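## Task

Get exactly one small part (block, cylinder or plug) into every pocket of the turntable's trays. Parts are dropped into lid chutes from just above the rim. Each green-button press turns the table a quarter turn counter-clockwise seen from above, and 3.9 s after the press a pocket passes under each chute. A press only counts if the table is still (edge strips glow white while turning) and the button is held down briefly, then released before the next press. Only 5 quarter turns are available. The turntable must be still at the end. Arm bases in metres and facing in degrees counter-clockwise from +x: arm1 (+0.50, +0.05, +0.81) facing -135; arm2 (-0.12, +0.65, +0.76) facing -52; arm3 (-1.02, -0.11, +0.73) facing +49; arm4 (-0.19, -0.65, +0.80) facing +130. Finish with grippers open and arms moved away; anything held in place only by a robot does not count.

## Robot and tools

Setup. Four identical i2rt Big YAM arms (arm1 to arm4), each with six revolute joints, a two-finger gripper and a wrist camera (armN_cam_wrist). Two fixed room cameras: cam_corner and cam_top. Reach is roughly 1.0 m from the joint1 axis. Joints move at different speeds, so the hand may swing along an unexpected path between postures.

Frame. One shared scene frame: origin on the floor, +z up, metres. The hand point is halfway between the fingertips; hand z is the finger direction, hand y is the opening direction. Base positions and facings are given in the task text. Joint1 = 0 aims the arm along its base's facing; positive joint1 turns it counter-clockwise seen from above.

execute_actions. Argument actions: a list with exactly one action object, or empty to just read state and images. The action object is keyed by arm name (arm1, arm2, arm3, arm4), each optional, and each holds a joints object. joints contains absolute joint targets (not offsets), by name, any subset:
- joint1_rad: -2.879 to 2.879 (base yaw, +CCW from above), done tolerance 0.045.
- joint2_rad: 0 to 3.141 (shoulder; 0 = upper arm back and about level, increasing lifts it up then forward), tolerance 0.14.
- joint3_rad: 0 to 3.019 (elbow; 0 = folded, increasing opens), tolerance 0.09.
- joint4_rad: -1.692 to 1.57 (hand pitch, + tilts fingers up), tolerance 0.055.
- joint5_rad: -1.57 to 1.57 (hand sideways swing, + toward arm's right), tolerance 0.03.
- joint6_rad: -2.094 to 2.094 (hand roll, + clockwise viewed from behind), tolerance 0.035.
- gripper_m: 0 to 0.093, fingertip gap in metres, tolerance 0.003. Grip force is about 50 to 62 N per pad, lower on some grippers.
All named motions begin at once and may finish at different times. Omitted joints or arms may keep pushing toward earlier targets. Any unknown key or out-of-range number rejects the whole call and nothing moves. Optional cameras: list of camera names, or "all"; omitted/null means all, [] means none; an unknown name rejects the call. Images come back in the order given on the pictures line.

wait: seconds from 0 to 10; commands nothing, scene keeps running, returns state and images.

zoom_image: camera name plus region [x0, y0, x1, y1] in pixels of that camera's latest full image (origin top-left), at most 504 by 504. Wrist images are 504x504 fisheye; room images are 896x504.

finished_scene: scene number; ends the scene irreversibly once the last command has been held, reports success and gives the next task. A reply with no tool call ends everything.

Reading results. joint_status tells how each commanded motion ended: off_target (stopped short, may still push), contact_stop or time_out (target dropped, holds where it stopped; a time_out joint may keep a nearby target and keep pushing; on_its_own lists it), not_followed (a self/inter-arm clearance check withheld the targets; the line "joint command not followed" with a cause appears; the gripper part still runs, and the withheld targets may be retried on later actions). on_its_own lists what the call did not command; its "held at" is the held target, not the actual position. To relieve a pushing joint, command its reported position. Tiny target changes may not move a joint. Loaded joints sag. limit_stop_at_motor_heat means a heat stop; resend the target. MOTOR HOT appears from 85 °C; at 100 °C an OVER-TEMPERATURE FAULT drops the arm until cooled. If a call reports a stop, later movement calls in the same reply are skipped.

Calibration. Each camera has OpenCV-style K, distortion D and T_world_to_cam (scene to camera, metres) plus pos_world; room cameras may be off by up to about 2.3 degrees and 9 mm, and wrist camera poses inherit joint-reading errors.

Procedure hints. Pick a part, carry it to just above a chute rim, and open the gripper to drop it. Press the green button with a fingertip only when the table is stationary, hold briefly, lift off, and time drops to the moment a pocket passes under a chute (3.9 s or 4.2 s after the press, per task). Count presses: turns are limited. Check pockets with cam_top and zooms.

Avoid. Robots squeezing against each other fails the run; strong collisions may too, and the clearance check ignores fingers, gripper housings and wrist cameras and can act late. Do not knock or push anything out of the work area. Avoid dropping parts except into chutes, slipping, slamming, and long hard pushing (it overheats motors). Loose objects may get nudged occasionally. The robot keeps pushing on contact rather than stopping. Your thinking time lets the sim run with the last command held. Shorter robot motion is better. At the end, open grippers, move arms clear, and leave the turntable stopped.

Each tool is called after "Request:" as name([rows], argument=value, ...), one row to a line, values as JSON.

## Session

I'll start by looking at the scene.

Request:
execute_actions(actions=[])

Scene clock: 0.00 s.
Motor temperatures (°C, as the motors report them): arm1=[20 19 23 19 23 22] | arm2=[20 21 23 23 21 22] | arm3=[21 22 22 20 23 20] | arm4=[21 20 21 19 22 23]
arm1.joint_positions: joint1_rad=+0.740 joint2_rad=+0.442 joint3_rad=+1.461 joint4_rad=-1.530 joint5_rad=-0.017 joint6_rad=-0.016 gripper_m=+0.094
arm1.joint_status: not commanded
arm1.hand: x=+0.4976 y=-0.0747 z=+1.3685 quat_wxyz=(-0.354, -0.613, -0.605, +0.363) (m; scene frame)
arm2.joint_positions: joint1_rad=-0.074 joint2_rad=+0.422 joint3_rad=+1.467 joint4_rad=-1.543 joint5_rad=-0.004 joint6_rad=+0.014 gripper_m=+0.094
arm2.joint_status: not commanded
arm2.hand: x=-0.0630 y=+0.5633 z=+1.3236 quat_wxyz=(-0.459, -0.408, -0.752, +0.238) (m; scene frame)
arm3.joint_positions: joint1_rad=-0.852 joint2_rad=+0.439 joint3_rad=+1.470 joint4_rad=-1.552 joint5_rad=-0.005 joint6_rad=-0.008 gripper_m=+0.095
arm3.joint_status: not commanded
arm3.hand: x=-0.9031 y=-0.1119 z=+1.2884 quat_wxyz=(-0.502, +0.005, -0.865, +0.001) (m; scene frame)
arm4.joint_positions: joint1_rad=-0.119 joint2_rad=+0.447 joint3_rad=+1.455 joint4_rad=-1.538 joint5_rad=-0.017 joint6_rad=+0.015 gripper_m=+0.095
arm4.joint_status: not commanded
arm4.hand: x=-0.2559 y=-0.5401 z=+1.3549 quat_wxyz=(-0.219, +0.762, -0.416, -0.444) (m; scene frame)
pictures: arm1_cam_wrist, arm2_cam_wrist, arm3_cam_wrist, arm4_cam_wrist, cam_corner, cam_top
Images, in order (width x height): arm1_cam_wrist 504x504, arm2_cam_wrist 504x504, arm3_cam_wrist 504x504, arm4_cam_wrist 504x504, cam_corner 896x504, cam_top 896x504.

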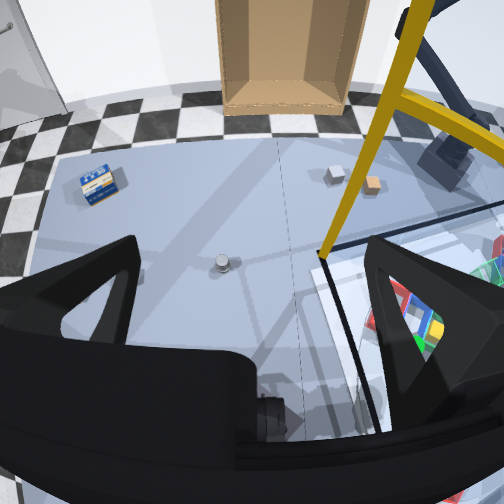

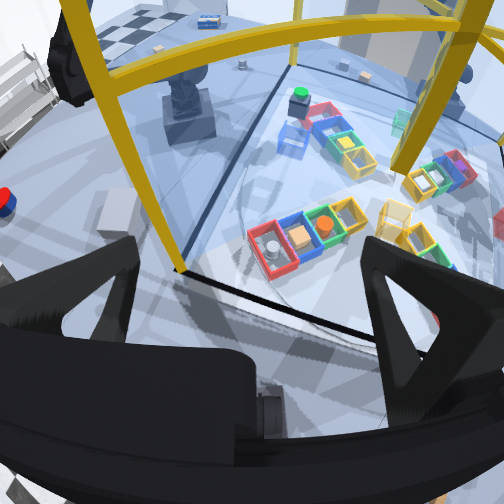

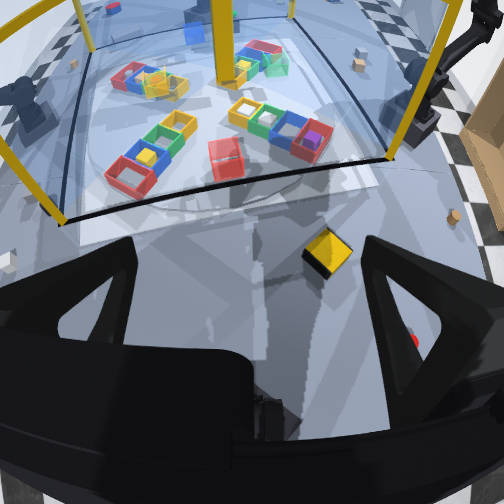

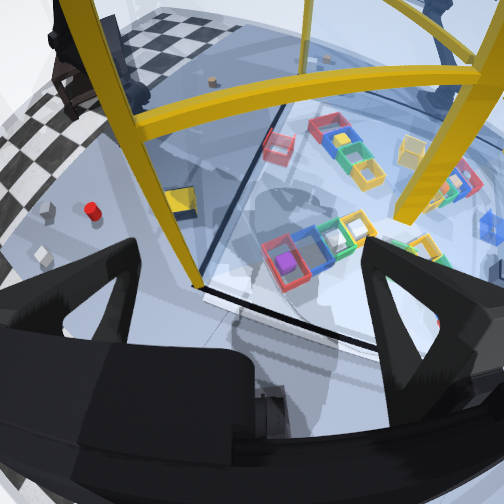

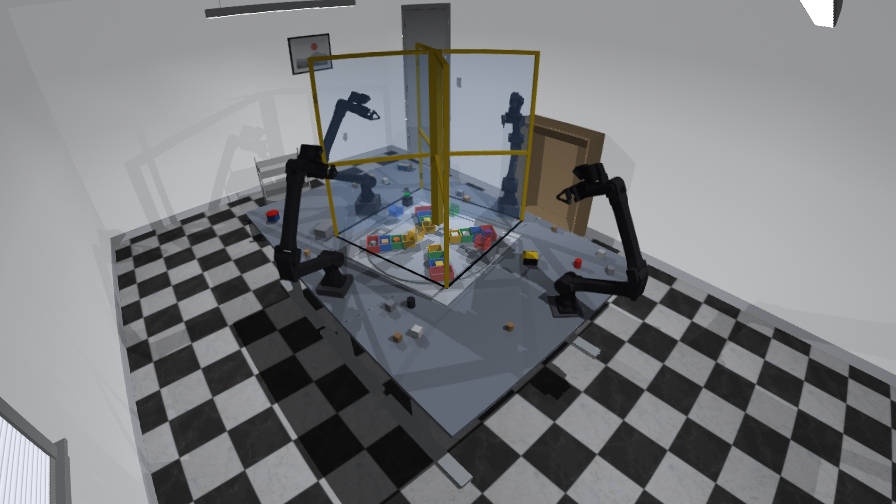

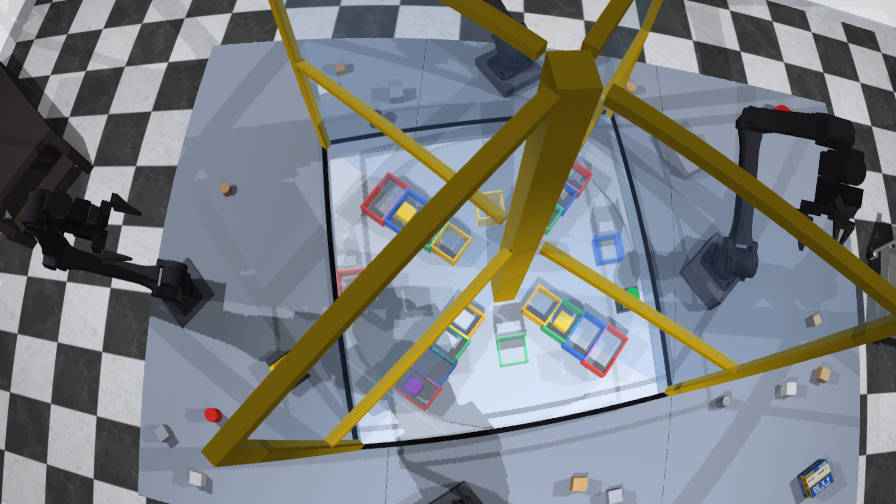

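Request:
zoom_image(camera="cam_top", region=[320, 130, 680, 450])

Request:
zoom_image(camera="arm2_cam_wrist", region=[230, 70, 504, 300])

Request:
zoom_image(camera="arm3_cam_wrist", region=[90, 20, 350, 210])

Request:
zoom_image(camera="arm4_cam_wrist", region=[250, 90, 504, 310])

Region (320, 130, 680, 450) of cam_top's 896x504 image, scaled by 1.400, with more detail than that image has.

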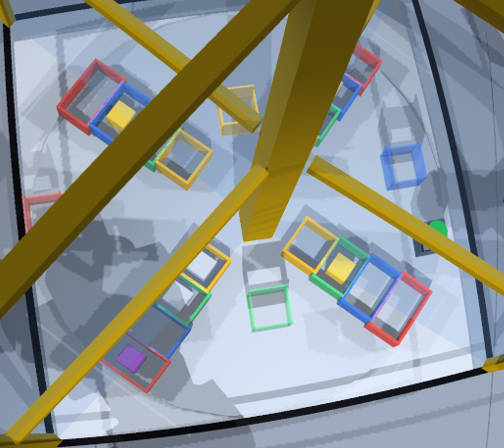

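Region (230, 70, 504, 300) of arm2_cam_wrist's 504x504 image, scaled by 1.839, with more detail than that image has; it fills the top 423 rows of this view, and the rest is white.

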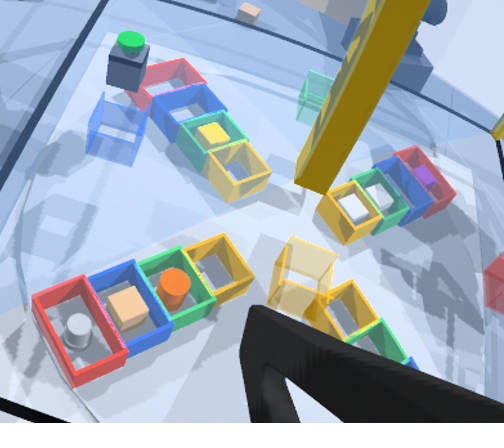

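Region (90, 20, 350, 210) of arm3_cam_wrist's 504x504 image, scaled by 1.938, with more detail than that image has; it fills the top 368 rows of this view, and the rest is white.

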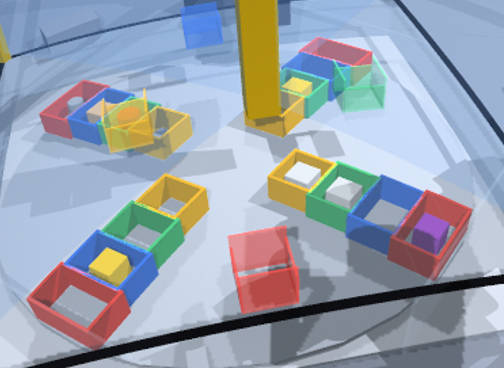

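Region (250, 90, 504, 310) of arm4_cam_wrist's 504x504 image, scaled by 1.984, with more detail than that image has; it fills the top 437 rows of this view, and the rest is white.

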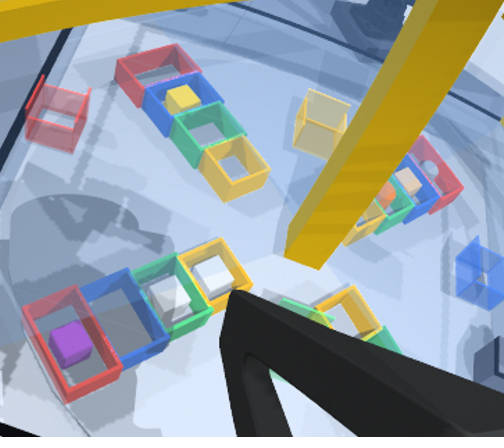

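Request:
zoom_image(camera="cam_top", region=[560, 250, 896, 504])

Request:
zoom_image(camera="cam_top", region=[130, 30, 480, 260])

Request:
zoom_image(camera="cam_top", region=[130, 250, 480, 504])

Request:
zoom_image(camera="cam_corner", region=[240, 140, 660, 400])

Region (560, 250, 896, 504) of cam_top's 896x504 image, scaled by 1.500, with more detail than that image has; it fills the top 381 rows of this view, and the rest is white.

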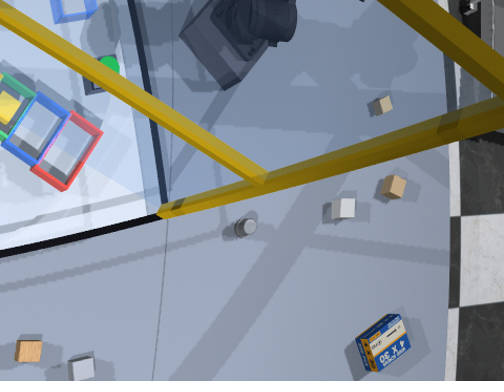

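Region (130, 30, 480, 260) of cam_top's 896x504 image, scaled by 1.440, with more detail than that image has; it fills the top 331 rows of this view, and the rest is white.

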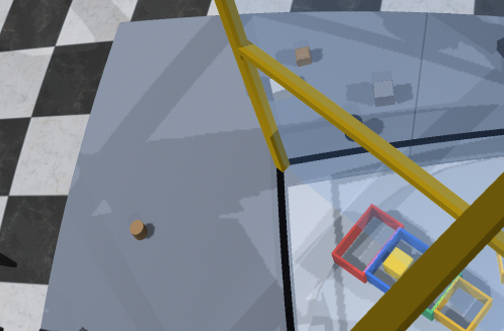

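Region (130, 250, 480, 504) of cam_top's 896x504 image, scaled by 1.440, with more detail than that image has; it fills the top 366 rows of this view, and the rest is white.

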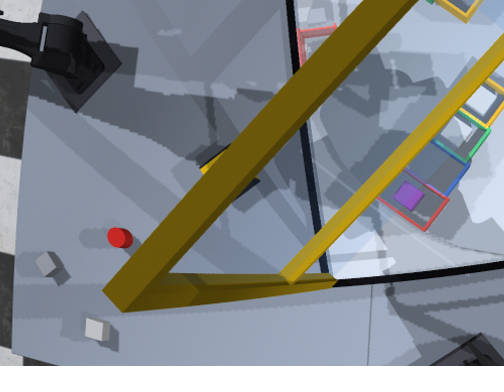

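Region (240, 140, 660, 400) of cam_corner's 896x504 image, scaled by 1.200, with more detail than that image has; it fills the top 312 rows of this view, and the rest is white.

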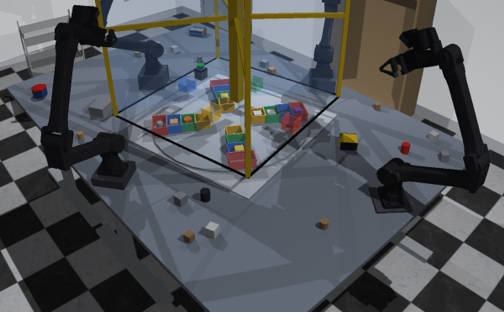

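Request:
execute_actions([
  {"arm1":{"joints":{"joint1_rad":0.95,"joint2_rad":1.5,"joint3_rad":1.2,"joint4_rad":-1.27}},"arm2":{"joints":{"joint1_rad":-1.85,"joint2_rad":1.3,"joint3_rad":1.2,"joint4_rad":-1.2}},"arm3":{"joints":{"joint1_rad":0.45,"joint2_rad":1.2,"joint3_rad":0.9,"joint4_rad":-1.27}},"arm4":{"joints":{"joint1_rad":-2.05,"joint2_rad":1.1,"joint3_rad":1.1,"joint4_rad":-1.57}}},
])

Scene clock: 5.57 s.
Motor temperatures (°C, as the motors report them): arm1=[20 19 24 20 23 22] | arm2=[20 21 24 23 21 22] | arm3=[21 22 22 20 23 20] | arm4=[21 20 21 19 22 23]
arm1.joint_positions: joint1_rad=+0.944 joint2_rad=+1.507 joint3_rad=+1.195 joint4_rad=-1.286 joint5_rad=-0.017 joint6_rad=-0.016 gripper_m=+0.094
arm1.joint_status: all done
arm1.hand: x=+0.5721 y=-0.3695 z=+0.9607 quat_wxyz=(+0.003, -0.640, -0.768, -0.014) (m; scene frame)
arm2.joint_positions: joint1_rad=-1.854 joint2_rad=+1.304 joint3_rad=+1.205 joint4_rad=-1.206 joint5_rad=-0.004 joint6_rad=+0.014 gripper_m=+0.095
arm2.joint_status: all done
arm2.hand: x=-0.5235 y=+0.4914 z=+0.9983 quat_wxyz=(-0.034, -0.975, -0.181, +0.126) (m; scene frame)
arm3.joint_positions: joint1_rad=+0.451 joint2_rad=+1.191 joint3_rad=+0.895 joint4_rad=-1.265 joint5_rad=-0.005 joint6_rad=-0.008 gripper_m=+0.095
arm3.joint_status: all done
arm3.hand: x=-0.9377 y=+0.1878 z=+0.8793 quat_wxyz=(-0.002, +0.609, -0.793, -0.003) (m; scene frame)
arm4.joint_positions: joint1_rad=-2.049 joint2_rad=+1.112 joint3_rad=+1.081 joint4_rad=-1.560 joint5_rad=-0.018 joint6_rad=+0.015 gripper_m=+0.095
arm4.joint_status: all done
arm4.hand: x=+0.0965 y=-0.5792 z=+1.0406 quat_wxyz=(+0.016, +0.105, -0.994, -0.003) (m; scene frame)
pictures: arm1_cam_wrist, arm2_cam_wrist, arm3_cam_wrist, arm4_cam_wrist, cam_corner, cam_top
camera_calibration (this result's frames):
arm1_cam_wrist: T_world_to_cam=[[-0.980811, -0.192568, -0.0304593, 0.516162], [-0.171034, 0.774873, 0.608538, -0.194181], [-0.0935832, 0.602071, -0.79294, 1.16619], [0, 0, 0, 1]] pos_world=[0.582181, -0.452265, 1.05861]
arm2_cam_wrist: T_world_to_cam=[[-0.372731, 0.927821, -0.0148314, -0.634487], [0.871268, 0.355422, 0.338477, -0.0478598], [0.319318, 0.113239, -0.940858, 1.17762], [0, 0, 0, 1]] pos_world=[-0.570831, 0.472349, 1.11477]
arm3_cam_wrist: T_world_to_cam=[[0.963439, -0.26753, 0.0145774, 0.9405], [-0.227109, -0.786586, 0.574199, -0.565005], [-0.142149, -0.556517, -0.818586, 0.814808], [0, 0, 0, 1]] pos_world=[-0.918608, 0.260642, 0.977706]
arm4_cam_wrist: T_world_to_cam=[[0.201163, -0.979495, -0.011114, -0.576616], [-0.773058, -0.165714, 0.612307, -0.652718], [-0.601593, -0.114582, -0.790542, 0.938173], [0, 0, 0, 1]] pos_world=[0.175803, -0.565459, 1.13492]
Images, in order (width x height): arm1_cam_wrist 504x504, arm2_cam_wrist 504x504, arm3_cam_wrist 504x504, arm4_cam_wrist 504x504, cam_corner 896x504, cam_top 896x504.

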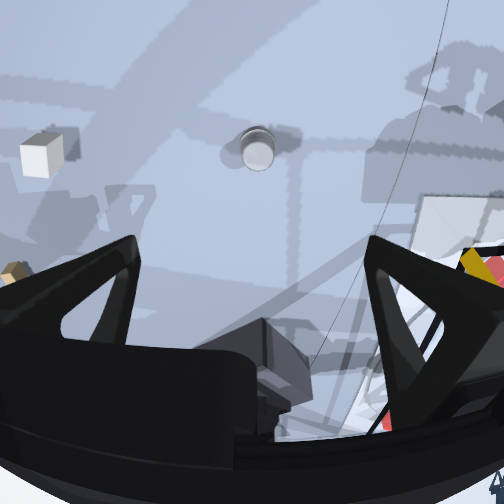

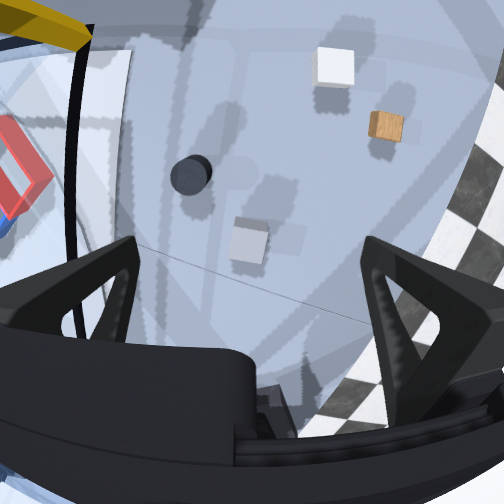

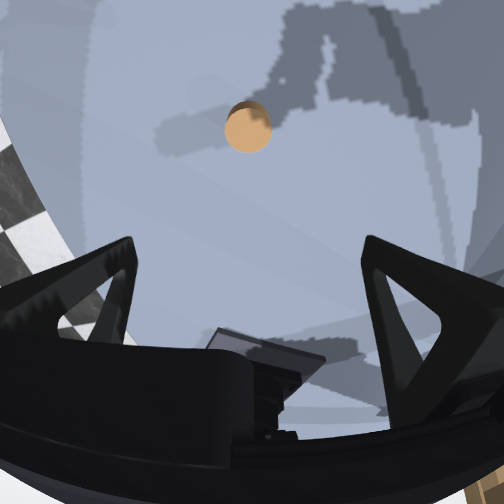

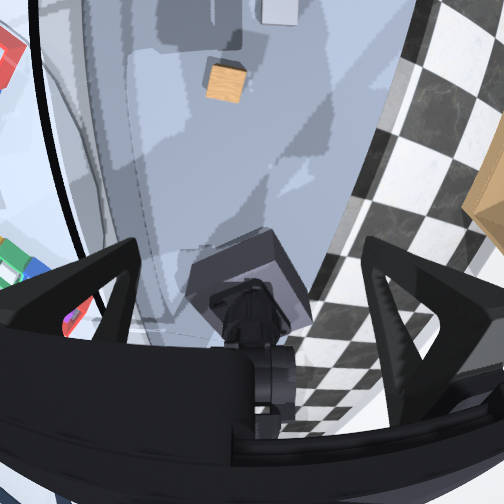

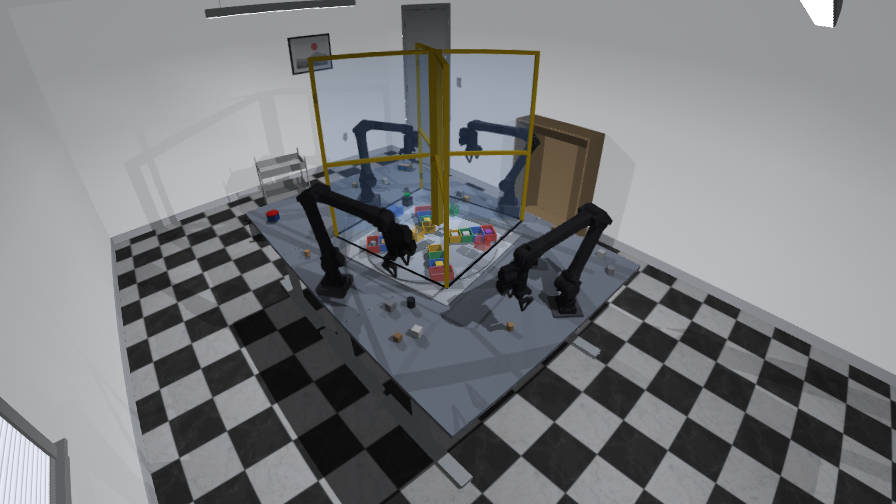

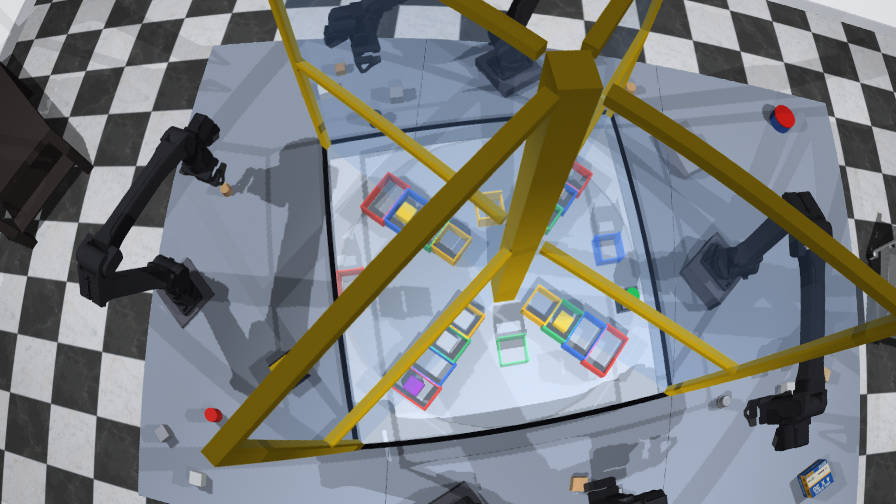

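Request:
zoom_image(camera="arm2_cam_wrist", region=[150, 30, 430, 290])

Request:
zoom_image(camera="arm4_cam_wrist", region=[160, 0, 340, 140])

Region (150, 30, 430, 290) of arm2_cam_wrist's 504x504 image, scaled by 1.800, with more detail than that image has; it fills the top 468 rows of this view, and the rest is white.

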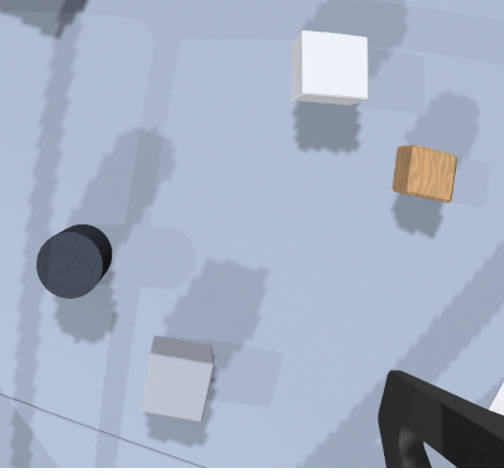

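Region (160, 0, 340, 140) of arm4_cam_wrist's 504x504 image, scaled by 2.800, with more detail than that image has.

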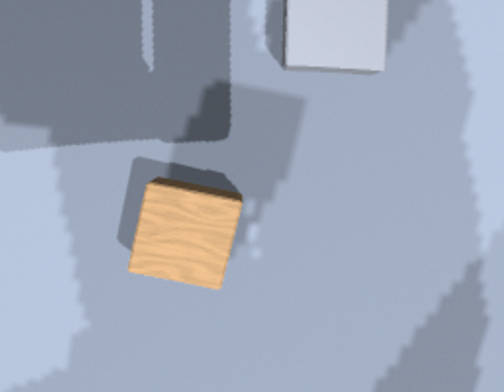

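Request:
execute_actions([
  {"arm1":{"joints":{"joint1_rad":0.933,"joint2_rad":1.75,"joint3_rad":0.871,"joint4_rad":-0.692}},"arm2":{"joints":{"joint1_rad":-1.831,"joint2_rad":1.558,"joint3_rad":0.807,"joint4_rad":-0.82,"joint6_rad":0.19}},"arm3":{"joints":{"joint1_rad":0.445,"joint2_rad":1.416,"joint3_rad":0.758,"joint4_rad":-0.913}},"arm4":{"joints":{"joint1_rad":-1.953,"joint2_rad":1.577,"joint3_rad":0.664,"joint4_rad":-0.657,"joint6_rad":0.32}}},
], cameras=["arm1_cam_wrist","arm2_cam_wrist","arm3_cam_wrist","arm4_cam_wrist"])

Scene clock: 9.67 s.
Motor temperatures (°C, as the motors report them): arm1=[20 19 24 20 23 22] | arm2=[20 22 25 23 21 22] | arm3=[21 22 23 20 23 20] | arm4=[21 21 22 19 22 23]
arm1.joint_positions: joint1_rad=+0.942 joint2_rad=+1.768 joint3_rad=+0.850 joint4_rad=-0.709 joint5_rad=-0.017 joint6_rad=-0.016 gripper_m=+0.094
arm1.joint_status: all done
arm1.hand: x=+0.5645 y=-0.3295 z=+0.7506 quat_wxyz=(+0.014, -0.641, -0.767, -0.023) (m; scene frame)
arm2.joint_positions: joint1_rad=-1.835 joint2_rad=+1.568 joint3_rad=+0.803 joint4_rad=-0.831 joint5_rad=-0.004 joint6_rad=+0.174 gripper_m=+0.095
arm2.joint_status: all done
arm2.hand: x=-0.4498 y=+0.5101 z=+0.7590 quat_wxyz=(-0.004, -0.993, -0.113, -0.017) (m; scene frame)
arm3.joint_positions: joint1_rad=+0.451 joint2_rad=+1.422 joint3_rad=+0.753 joint4_rad=-0.923 joint5_rad=-0.005 joint6_rad=-0.008 gripper_m=+0.095
arm3.joint_status: all done
arm3.hand: x=-0.9335 y=+0.2022 z=+0.7616 quat_wxyz=(+0.010, +0.609, -0.793, +0.006) (m; scene frame)
arm4.joint_positions: joint1_rad=-1.952 joint2_rad=+1.578 joint3_rad=+0.652 joint4_rad=-0.668 joint5_rad=-0.018 joint6_rad=+0.310 gripper_m=+0.095
arm4.joint_status: all done
arm4.hand: x=+0.1087 y=-0.5477 z=+0.7550 quat_wxyz=(+0.019, +0.006, -1.000, +0.001) (m; scene frame)
pictures: arm1_cam_wrist, arm2_cam_wrist, arm3_cam_wrist, arm4_cam_wrist
camera_calibration (this result's frames):
arm1_cam_wrist: T_world_to_cam=[[-0.981324, -0.1898, -0.0312742, 0.5119], [-0.166621, 0.757467, 0.631254, -0.12395], [-0.096123, 0.624676, -0.774946, 0.970202], [0, 0, 0, 1]] pos_world=[0.574947, -0.415015, 0.846107]
arm2_cam_wrist: T_world_to_cam=[[-0.237878, 0.971243, -0.0100255, -0.593031], [0.778227, 0.19676, 0.596362, -0.194387], [0.581186, 0.134059, -0.802653, 0.929176], [0, 0, 0, 1]] pos_world=[-0.529816, 0.48966, 0.855785]
arm3_cam_wrist: T_world_to_cam=[[0.963541, -0.267161, 0.0146328, 0.942001], [-0.222459, -0.769534, 0.598606, -0.502783], [-0.148664, -0.580037, -0.80091, 0.712305], [0, 0, 0, 1]] pos_world=[-0.913612, 0.27792, 0.857677]
arm4_cam_wrist: T_world_to_cam=[[0.00504992, -0.999987, -0.00108909, -0.548886], [-0.786791, -0.00464548, 0.617203, -0.377138], [-0.617199, -0.00225993, -0.786804, 0.783766], [0, 0, 0, 1]] pos_world=[0.189783, -0.548859, 0.848843]
Images, in order (width x height): arm1_cam_wrist 504x504, arm2_cam_wrist 504x504, arm3_cam_wrist 504x504, arm4_cam_wrist 504x504.

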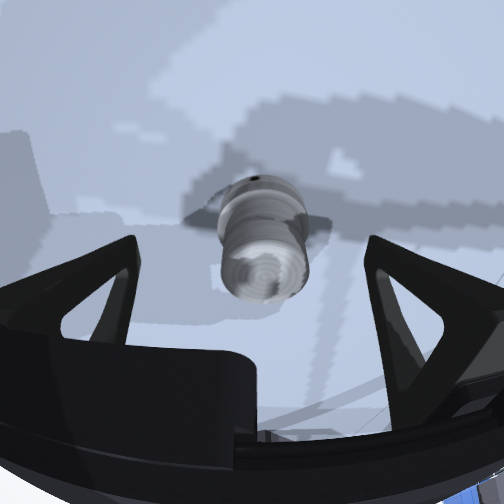

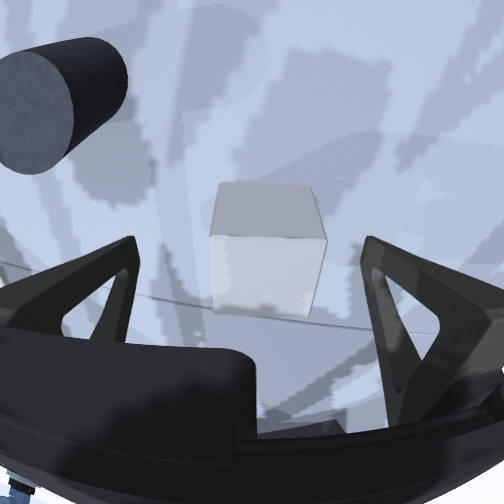

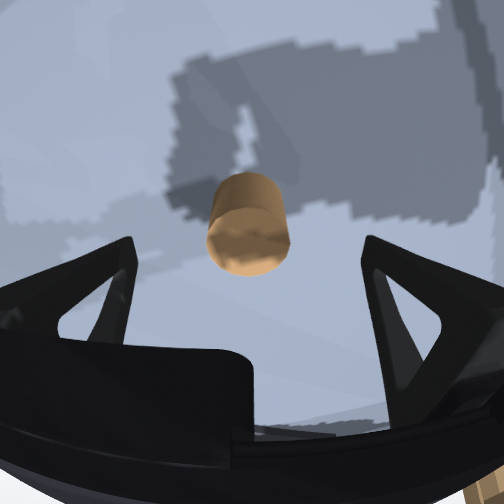

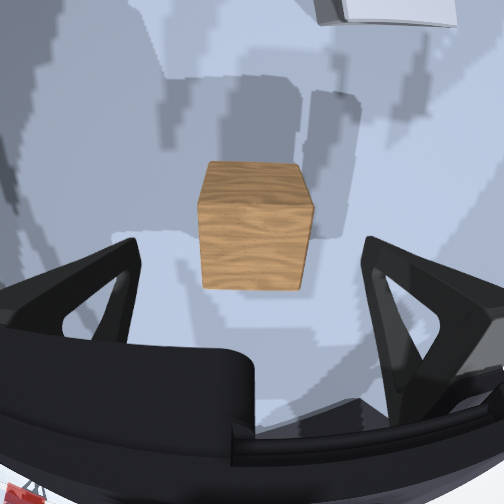

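Request:
execute_actions([
  {"arm1":{"joints":{"joint2_rad":1.77,"joint4_rad":-0.62,"gripper_m":0.062}},"arm2":{"joints":{"joint2_rad":1.626,"joint4_rad":-0.76,"gripper_m":0.066}},"arm3":{"joints":{"joint2_rad":1.477,"joint3_rad":0.73,"joint4_rad":-0.824,"gripper_m":0.06}},"arm4":{"joints":{"joint2_rad":1.645,"joint3_rad":0.651,"joint4_rad":-0.577,"gripper_m":0.062}}},
], cameras=["arm1_cam_wrist","arm2_cam_wrist","arm3_cam_wrist","arm4_cam_wrist"])

Scene clock: 11.73 s.
Motor temperatures (°C, as the motors report them): arm1=[20 20 24 20 23 22] | arm2=[20 22 25 23 21 22] | arm3=[21 22 23 20 23 20] | arm4=[21 21 22 19 22 23]
arm1.joint_positions: joint1_rad=+0.942 joint2_rad=+1.768 joint3_rad=+0.850 joint4_rad=-0.638 joint5_rad=-0.017 joint6_rad=-0.016 gripper_m=+0.062
arm1.joint_status: all done
arm1.hand: x=+0.5674 y=-0.3467 z=+0.7503 quat_wxyz=(-0.013, -0.641, -0.768, +0.000) (m; scene frame)
arm2.joint_positions: joint1_rad=-1.835 joint2_rad=+1.615 joint3_rad=+0.803 joint4_rad=-0.771 joint5_rad=-0.004 joint6_rad=+0.175 gripper_m=+0.066
arm2.joint_status: all done
arm2.hand: x=-0.4572 y=+0.5067 z=+0.7429 quat_wxyz=(-0.006, -0.994, -0.113, -0.010) (m; scene frame)
arm3.joint_positions: joint1_rad=+0.451 joint2_rad=+1.465 joint3_rad=+0.740 joint4_rad=-0.834 joint5_rad=-0.005 joint6_rad=-0.008 gripper_m=+0.060
arm3.joint_status: all done
arm3.hand: x=-0.9306 y=+0.2126 z=+0.7444 quat_wxyz=(-0.003, +0.609, -0.793, -0.004) (m; scene frame)
arm4.joint_positions: joint1_rad=-1.952 joint2_rad=+1.633 joint3_rad=+0.652 joint4_rad=-0.589 joint5_rad=-0.018 joint6_rad=+0.310 gripper_m=+0.062
arm4.joint_status: all done
arm4.hand: x=+0.1176 y=-0.5449 z=+0.7382 quat_wxyz=(+0.007, +0.006, -1.000, -0.003) (m; scene frame)
pictures: arm1_cam_wrist, arm2_cam_wrist, arm3_cam_wrist, arm4_cam_wrist
camera_calibration (this result's frames):
arm1_cam_wrist: T_world_to_cam=[[-0.980968, -0.191954, -0.0292541, 0.508949], [-0.173622, 0.799693, 0.574758, -0.0492536], [-0.0869325, 0.568898, -0.817801, 0.988599], [0, 0, 0, 1]] pos_world=[0.576653, -0.425329, 0.851674]
arm2_cam_wrist: T_world_to_cam=[[-0.237465, 0.97132, -0.0121506, -0.589941], [0.785604, 0.199388, 0.585723, -0.168359], [0.571347, 0.129543, -0.81042, 0.924533], [0, 0, 0, 1]] pos_world=[-0.536056, 0.486824, 0.840704]
arm3_cam_wrist: T_world_to_cam=[[0.963429, -0.267567, 0.0145711, 0.942266], [-0.227569, -0.788273, 0.571698, -0.464626], [-0.141482, -0.554106, -0.820335, 0.720589], [0, 0, 0, 1]] pos_world=[-0.911591, 0.285151, 0.84302]
arm4_cam_wrist: T_world_to_cam=[[0.00497732, -0.99995, -0.00870775, -0.540463], [-0.800869, -0.00920058, 0.598769, -0.346986], [-0.598819, 0.00399349, -0.800874, 0.787684], [0, 0, 0, 1]] pos_world=[0.19648, -0.546774, 0.833894]
Images, in order (width x height): arm1_cam_wrist 504x504, arm2_cam_wrist 504x504, arm3_cam_wrist 504x504, arm4_cam_wrist 504x504.

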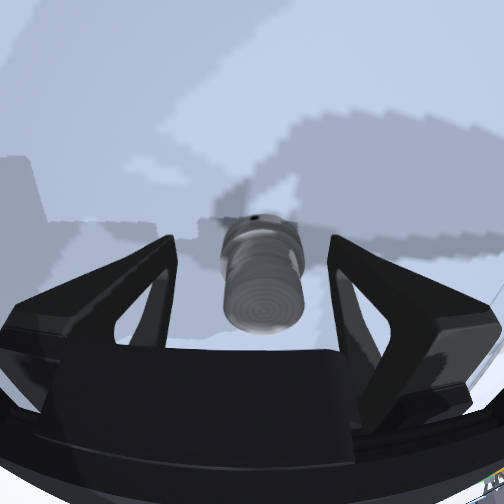

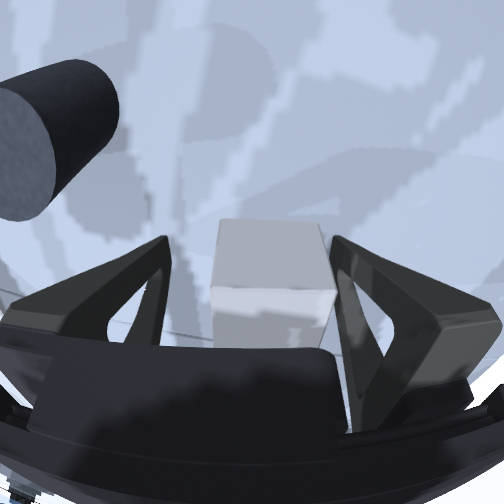

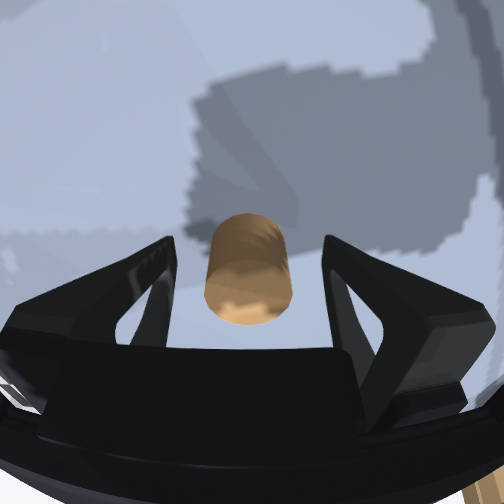

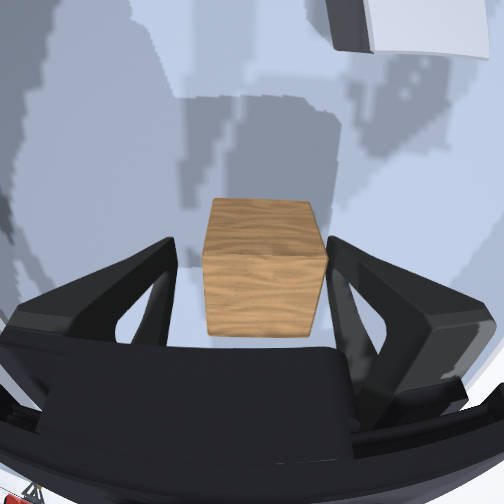

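Request:
execute_actions([
  {"arm1":{"joints":{"joint2_rad":1.804,"joint4_rad":-0.675,"gripper_m":0.05}},"arm2":{"joints":{"joint2_rad":1.646,"gripper_m":0.056}},"arm3":{"joints":{"joint2_rad":1.509,"joint4_rad":-0.866,"gripper_m":0.046}},"arm4":{"joints":{"joint2_rad":1.666,"joint4_rad":-0.614,"gripper_m":0.054}}},
], cameras=[])

Request:
execute_actions([
  {"arm1":{"joints":{"gripper_m":0.018}},"arm2":{"joints":{"gripper_m":0.026}},"arm3":{"joints":{"gripper_m":0.02}},"arm4":{"joints":{"gripper_m":0.026}}},
], cameras=["arm1_cam_wrist","arm2_cam_wrist","arm3_cam_wrist","arm4_cam_wrist"])

Scene clock: 12.87 s.
Motor temperatures (°C, as the motors report them): arm1=[20 20 24 20 23 22] | arm2=[20 22 25 23 21 22] | arm3=[21 22 23 20 23 20] | arm4=[21 21 22 19 22 23]
arm1.joint_positions: joint1_rad=+0.942 joint2_rad=+1.802 joint3_rad=+0.850 joint4_rad=-0.660 joint5_rad=-0.017 joint6_rad=-0.016 gripper_m=+0.050
arm1.joint_status: all done
arm1.hand: x=+0.5654 y=-0.3349 z=+0.7378 quat_wxyz=(+0.008, -0.641, -0.767, -0.018) (m; scene frame)
arm2.joint_positions: joint1_rad=-1.835 joint2_rad=+1.629 joint3_rad=+0.803 joint4_rad=-0.771 joint5_rad=-0.004 joint6_rad=+0.175 gripper_m=+0.056
arm2.joint_status: all done
arm2.hand: x=-0.4552 y=+0.5075 z=+0.7380 quat_wxyz=(-0.004, -0.993, -0.113, -0.017) (m; scene frame)
arm3.joint_positions: joint1_rad=+0.451 joint2_rad=+1.494 joint3_rad=+0.740 joint4_rad=-0.857 joint5_rad=-0.005 joint6_rad=-0.008 gripper_m=+0.046
arm3.joint_status: all done
arm3.hand: x=-0.9330 y=+0.2035 z=+0.7353 quat_wxyz=(+0.018, +0.609, -0.793, +0.012) (m; scene frame)
arm4.joint_positions: joint1_rad=-1.952 joint2_rad=+1.648 joint3_rad=+0.652 joint4_rad=-0.604 joint5_rad=-0.018 joint6_rad=+0.310 gripper_m=+0.054
arm4.joint_status: all done
arm4.hand: x=+0.1113 y=-0.5471 z=+0.7340 quat_wxyz=(+0.022, +0.006, -1.000, +0.002) (m; scene frame)
pictures: none
No camera images: the call's "cameras" was empty. Leave "cameras" out to get every camera's image.

Scene clock: 13.40 s.
Motor temperatures (°C, as the motors report them): arm1=[20 20 24 20 23 22] | arm2=[20 22 25 23 21 22] | arm3=[21 22 23 20 23 20] | arm4=[21 21 22 19 22 23]
arm1.joint_positions: joint1_rad=+0.942 joint2_rad=+1.802 joint3_rad=+0.850 joint4_rad=-0.660 joint5_rad=-0.017 joint6_rad=-0.016 gripper_m=+0.036
arm1.joint_status: gripper_m off_target (ended at +0.036, target +0.018)
arm1.hand: x=+0.5654 y=-0.3349 z=+0.7378 quat_wxyz=(+0.008, -0.641, -0.767, -0.018) (m; scene frame)
arm2.joint_positions: joint1_rad=-1.835 joint2_rad=+1.629 joint3_rad=+0.803 joint4_rad=-0.770 joint5_rad=-0.004 joint6_rad=+0.176 gripper_m=+0.040
arm2.joint_status: gripper_m off_target (ended at +0.040, target +0.026)
arm2.hand: x=-0.4554 y=+0.5075 z=+0.7379 quat_wxyz=(-0.004, -0.994, -0.112, -0.017) (m; scene frame)
arm3.joint_positions: joint1_rad=+0.451 joint2_rad=+1.494 joint3_rad=+0.740 joint4_rad=-0.857 joint5_rad=-0.005 joint6_rad=-0.008 gripper_m=+0.032
arm3.joint_status: gripper_m off_target (ended at +0.032, target +0.020)
arm3.hand: x=-0.9330 y=+0.2035 z=+0.7353 quat_wxyz=(+0.018, +0.609, -0.793, +0.012) (m; scene frame)
arm4.joint_positions: joint1_rad=-1.952 joint2_rad=+1.648 joint3_rad=+0.652 joint4_rad=-0.604 joint5_rad=-0.018 joint6_rad=+0.310 gripper_m=+0.040
arm4.joint_status: gripper_m off_target (ended at +0.040, target +0.026)
arm4.hand: x=+0.1113 y=-0.5471 z=+0.7340 quat_wxyz=(+0.022, +0.006, -1.000, +0.002) (m; scene frame)
pictures: arm1_cam_wrist, arm2_cam_wrist, arm3_cam_wrist, arm4_cam_wrist
camera_calibration (this result's frames):
arm1_cam_wrist: T_world_to_cam=[[-0.981246, -0.190275, -0.0308529, 0.510829], [-0.168182, 0.76688, 0.619363, -0.0988134], [-0.0941889, 0.612936, -0.784499, 0.965711], [0, 0, 0, 1]] pos_world=[0.575589, -0.418943, 0.834561]
arm2_cam_wrist: T_world_to_cam=[[-0.236781, 0.971516, -0.00955094, -0.592027], [0.778324, 0.195561, 0.59663, -0.176477], [0.581503, 0.133837, -0.80246, 0.915914], [0, 0, 0, 1]] pos_world=[-0.535431, 0.487092, 0.834621]
arm3_cam_wrist: T_world_to_cam=[[0.963608, -0.266917, 0.0146631, 0.942329], [-0.219293, -0.757927, 0.614376, -0.496966], [-0.152874, -0.595233, -0.788877, 0.682426], [0, 0, 0, 1]] pos_world=[-0.912691, 0.281062, 0.829856]
arm4_cam_wrist: T_world_to_cam=[[0.00424085, -0.999991, 0.000731894, -0.549488], [-0.783434, -0.00286761, 0.621468, -0.364686], [-0.62146, -0.00320894, -0.783439, 0.766316], [0, 0, 0, 1]] pos_world=[0.192858, -0.54807, 0.827405]
Images, in order (width x height): arm1_cam_wrist 504x504, arm2_cam_wrist 504x504, arm3_cam_wrist 504x504, arm4_cam_wrist 504x504.

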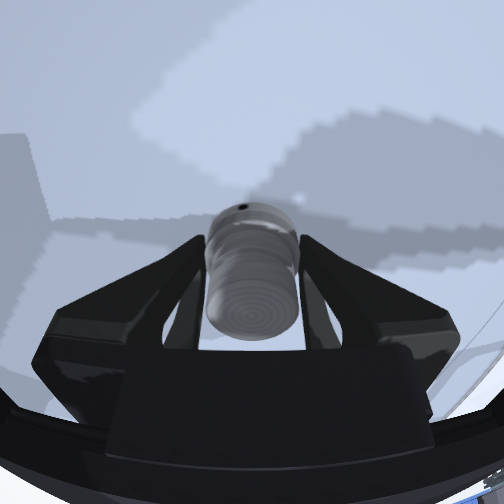

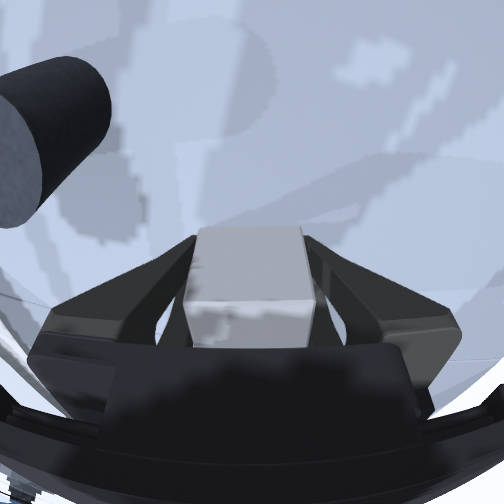

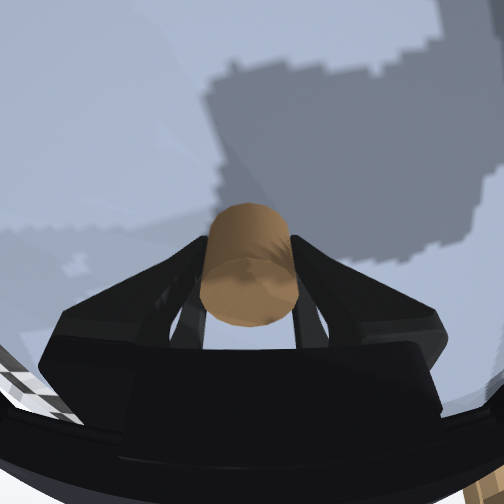

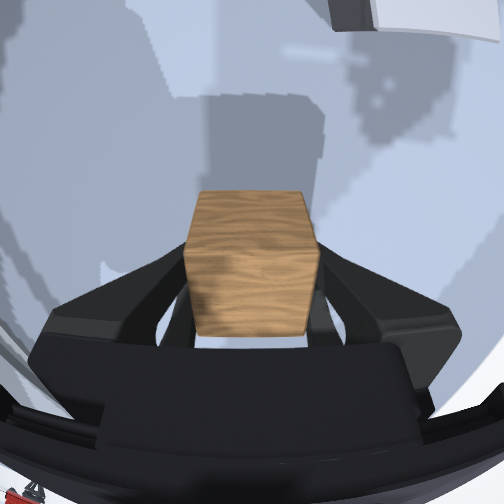

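Request:
zoom_image(camera="arm1_cam_wrist", region=[150, 180, 350, 360])

Region (150, 180, 350, 360) of arm1_cam_wrist's 504x504 image, scaled by 2.520, with more detail than that image has; it fills the top 454 rows of this view, and the rest is white.

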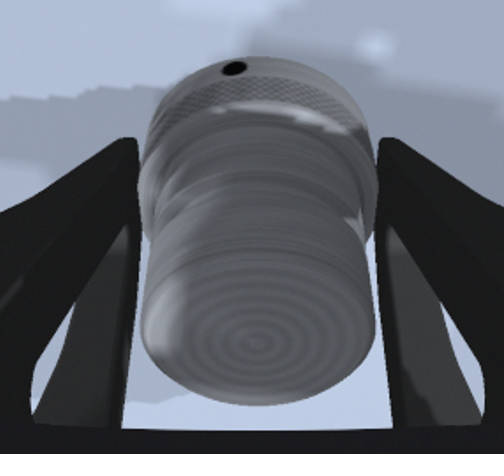

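Request:
execute_actions([
  {"arm1":{"joints":{"joint2_rad":1.768,"gripper_m":0.046}},"arm2":{"joints":{"joint2_rad":1.288,"joint3_rad":1.217,"joint4_rad":-1.5}},"arm3":{"joints":{"joint2_rad":1.208,"joint3_rad":1.226,"joint4_rad":-1.59}},"arm4":{"joints":{"joint2_rad":1.194,"joint3_rad":1.031,"joint4_rad":-1.408}}},
], cameras=[])

Request:
execute_actions([
  {"arm1":{"joints":{"gripper_m":0.018}},"arm2":{"joints":{"joint1_rad":-0.76,"joint6_rad":-0.31}},"arm3":{"joints":{"joint1_rad":-0.84}},"arm4":{"joints":{"joint1_rad":-0.92}}},
], cameras=["arm1_cam_wrist","arm2_cam_wrist","arm3_cam_wrist","arm4_cam_wrist","cam_corner"])

Request:
execute_actions(actions=[], cameras=[])

Scene clock: 18.87 s.
Motor temperatures (°C, as the motors report them): arm1=[20 20 25 20 23 22] | arm2=[20 22 25 23 21 22] | arm3=[21 22 23 20 23 20] | arm4=[21 21 22 19 22 23]
arm1.joint_positions: joint1_rad=+0.942 joint2_rad=+1.789 joint3_rad=+0.850 joint4_rad=-0.660 joint5_rad=-0.017 joint6_rad=-0.016 gripper_m=+0.046
arm1.joint_status: all done
arm1.hand: x=+0.5658 y=-0.3373 z=+0.7423 quat_wxyz=(+0.004, -0.641, -0.768, -0.014) (m; scene frame)
arm2.joint_positions: joint1_rad=-1.835 joint2_rad=+1.285 joint3_rad=+1.200 joint4_rad=-1.489 joint5_rad=-0.004 joint6_rad=+0.176 gripper_m=+0.040
arm2.joint_status: all done
arm2.hand: x=-0.4538 y=+0.5120 z=+0.9945 quat_wxyz=(-0.007, -0.994, -0.112, -0.007) (m; scene frame)
arm3.joint_positions: joint1_rad=+0.451 joint2_rad=+1.194 joint3_rad=+1.201 joint4_rad=-1.581 joint5_rad=-0.005 joint6_rad=-0.008 gripper_m=+0.032
arm3.joint_status: all done
arm3.hand: x=-0.9339 y=+0.2023 z=+0.9936 quat_wxyz=(+0.003, +0.609, -0.793, +0.000) (m; scene frame)
arm4.joint_positions: joint1_rad=-1.952 joint2_rad=+1.181 joint3_rad=+1.020 joint4_rad=-1.398 joint5_rad=-0.018 joint6_rad=+0.310 gripper_m=+0.040
arm4.joint_status: all done
arm4.hand: x=+0.1154 y=-0.5435 z=+0.9971 quat_wxyz=(+0.002, +0.006, -1.000, -0.005) (m; scene frame)
pictures: none
No camera images: the call's "cameras" was empty. Leave "cameras" out to get every camera's image.

Scene clock: 20.50 s.
Motor temperatures (°C, as the motors report them): arm1=[20 20 25 20 23 22] | arm2=[20 22 26 23 21 22] | arm3=[21 22 24 20 23 20] | arm4=[21 21 22 19 22 23]
arm1.joint_positions: joint1_rad=+0.942 joint2_rad=+1.789 joint3_rad=+0.850 joint4_rad=-0.661 joint5_rad=-0.017 joint6_rad=-0.016 gripper_m=+0.031
arm1.joint_status: gripper_m off_target (ended at +0.031, target +0.018)
arm1.hand: x=+0.5657 y=-0.3372 z=+0.7426 quat_wxyz=(+0.004, -0.641, -0.767, -0.014) (m; scene frame)
arm2.joint_positions: joint1_rad=-0.757 joint2_rad=+1.285 joint3_rad=+1.200 joint4_rad=-1.489 joint5_rad=-0.005 joint6_rad=-0.294 gripper_m=+0.040
arm2.joint_status: all done
arm2.hand: x=-0.1551 y=+0.2940 z=+0.9997 quat_wxyz=(-0.008, -0.632, -0.775, -0.002) (m; scene frame)
arm3.joint_positions: joint1_rad=-0.842 joint2_rad=+1.199 joint3_rad=+1.201 joint4_rad=-1.581 joint5_rad=-0.005 joint6_rad=-0.008 gripper_m=+0.032
arm3.joint_status: all done
arm3.hand: x=-0.6929 y=-0.1099 z=+0.9935 quat_wxyz=(+0.003, +0.008, -1.000, -0.001) (m; scene frame)
arm4.joint_positions: joint1_rad=-0.920 joint2_rad=+1.181 joint3_rad=+1.020 joint4_rad=-1.398 joint5_rad=-0.018 joint6_rad=+0.311 gripper_m=+0.040
arm4.joint_status: all done
arm4.hand: x=-0.1215 y=-0.3340 z=+0.9967 quat_wxyz=(+0.010, +0.498, -0.867, -0.008) (m; scene frame)
pictures: arm1_cam_wrist, arm2_cam_wrist, arm3_cam_wrist, arm4_cam_wrist, cam_corner
camera_calibration (this result's frames):
arm1_cam_wrist: T_world_to_cam=[[-0.981256, -0.190276, -0.0305123, 0.510516], [-0.169114, 0.774345, 0.609746, -0.0896962], [-0.092393, 0.603477, -0.79201, 0.972306], [0, 0, 0, 1]] pos_world=[0.575612, -0.420169, 0.840344]
arm2_cam_wrist: T_world_to_cam=[[-0.976715, -0.214291, -0.0103726, -0.076334], [-0.183039, 0.807102, 0.561323, -0.818277], [-0.111915, 0.550151, -0.827532, 0.775105], [0, 0, 0, 1]] pos_world=[-0.137587, 0.21765, 1.09995]
arm3_cam_wrist: T_world_to_cam=[[0.00652422, -0.999851, 0.0159657, -0.121526], [-0.810855, 0.00405408, 0.585233, -1.13762], [-0.585211, -0.0167641, -0.810708, 0.521927], [0, 0, 0, 1]] pos_world=[-0.616216, -0.108146, 1.09084]
arm4_cam_wrist: T_world_to_cam=[[0.859745, -0.510065, -0.0259287, -0.0414171], [-0.396865, -0.69917, 0.594693, -0.868649], [-0.321461, -0.500994, -0.803534, 0.718374], [0, 0, 0, 1]] pos_world=[-0.078199, -0.268557, 1.09274]
Images, in order (width x height): arm1_cam_wrist 504x504, arm2_cam_wrist 504x504, arm3_cam_wrist 504x504, arm4_cam_wrist 504x504, cam_corner 896x504.

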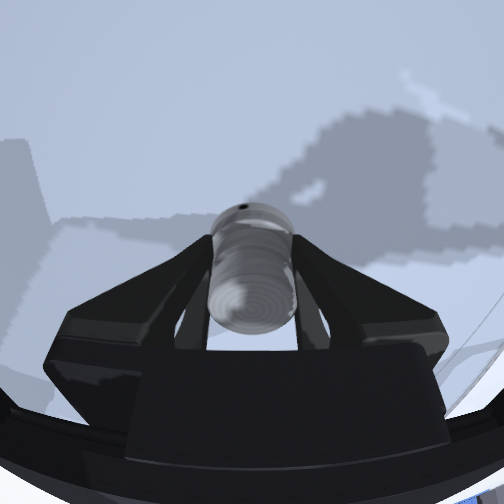

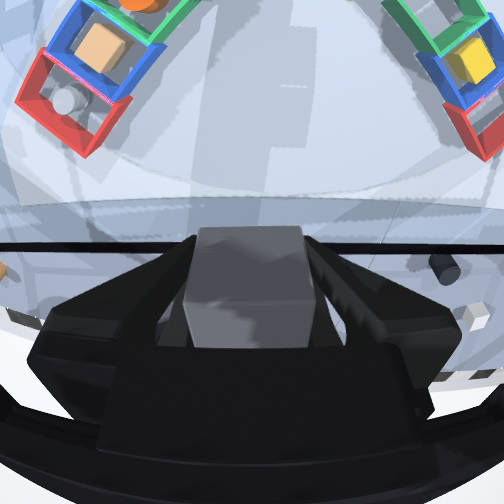

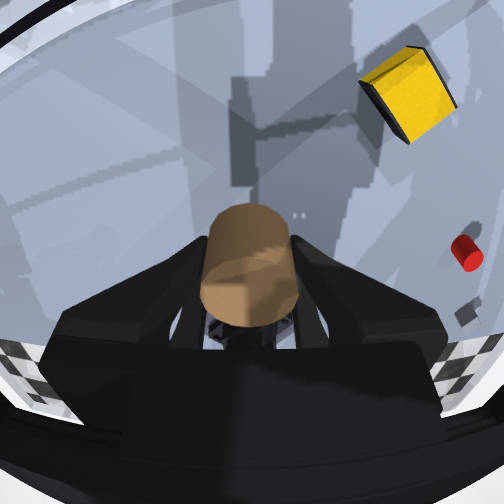

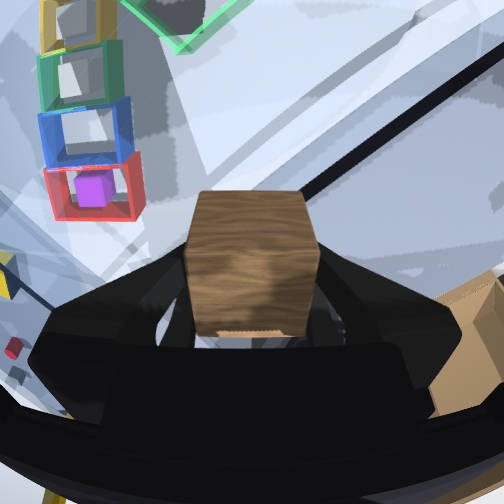

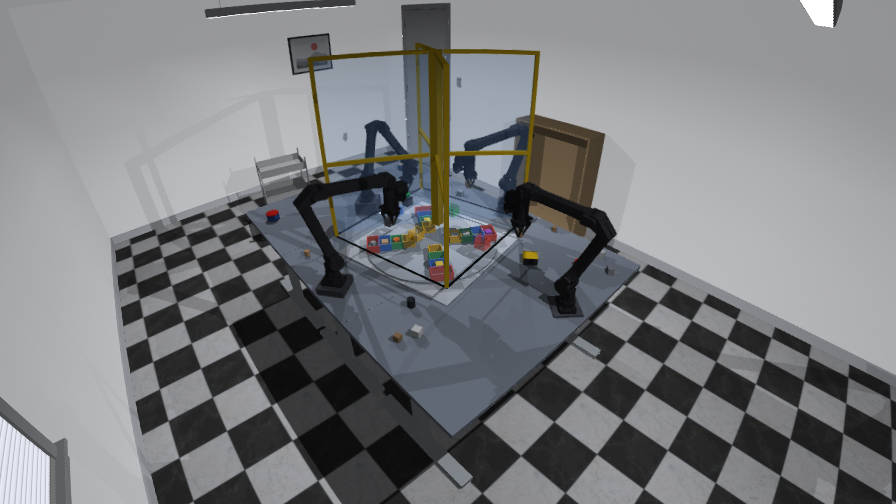

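Scene clock: 20.50 s.
Motor temperatures (°C, as the motors report them): arm1=[20 20 25 20 23 22] | arm2=[20 22 26 23 21 22] | arm3=[21 22 24 20 23 20] | arm4=[21 21 22 19 22 23]
arm1.joint_positions: joint1_rad=+0.942 joint2_rad=+1.789 joint3_rad=+0.850 joint4_rad=-0.661 joint5_rad=-0.017 joint6_rad=-0.016 gripper_m=+0.031
arm1.joint_status: gripper_m off_target (ended at +0.031, target +0.018)
arm1.hand: x=+0.5657 y=-0.3372 z=+0.7426 quat_wxyz=(+0.004, -0.641, -0.767, -0.014) (m; scene frame)
arm2.joint_positions: joint1_rad=-0.757 joint2_rad=+1.285 joint3_rad=+1.200 joint4_rad=-1.489 joint5_rad=-0.005 joint6_rad=-0.294 gripper_m=+0.040
arm2.joint_status: all done
arm2.hand: x=-0.1551 y=+0.2940 z=+0.9997 quat_wxyz=(-0.008, -0.632, -0.775, -0.002) (m; scene frame)
arm3.joint_positions: joint1_rad=-0.842 joint2_rad=+1.199 joint3_rad=+1.201 joint4_rad=-1.581 joint5_rad=-0.005 joint6_rad=-0.008 gripper_m=+0.032
arm3.joint_status: all done
arm3.hand: x=-0.6929 y=-0.1099 z=+0.9935 quat_wxyz=(+0.003, +0.008, -1.000, -0.001) (m; scene frame)
arm4.joint_positions: joint1_rad=-0.920 joint2_rad=+1.181 joint3_rad=+1.020 joint4_rad=-1.398 joint5_rad=-0.018 joint6_rad=+0.311 gripper_m=+0.040
arm4.joint_status: all done
arm4.hand: x=-0.1215 y=-0.3340 z=+0.9967 quat_wxyz=(+0.010, +0.498, -0.867, -0.008) (m; scene frame)
pictures: none
No camera images: the call's "cameras" was empty. Leave "cameras" out to get every camera's image.


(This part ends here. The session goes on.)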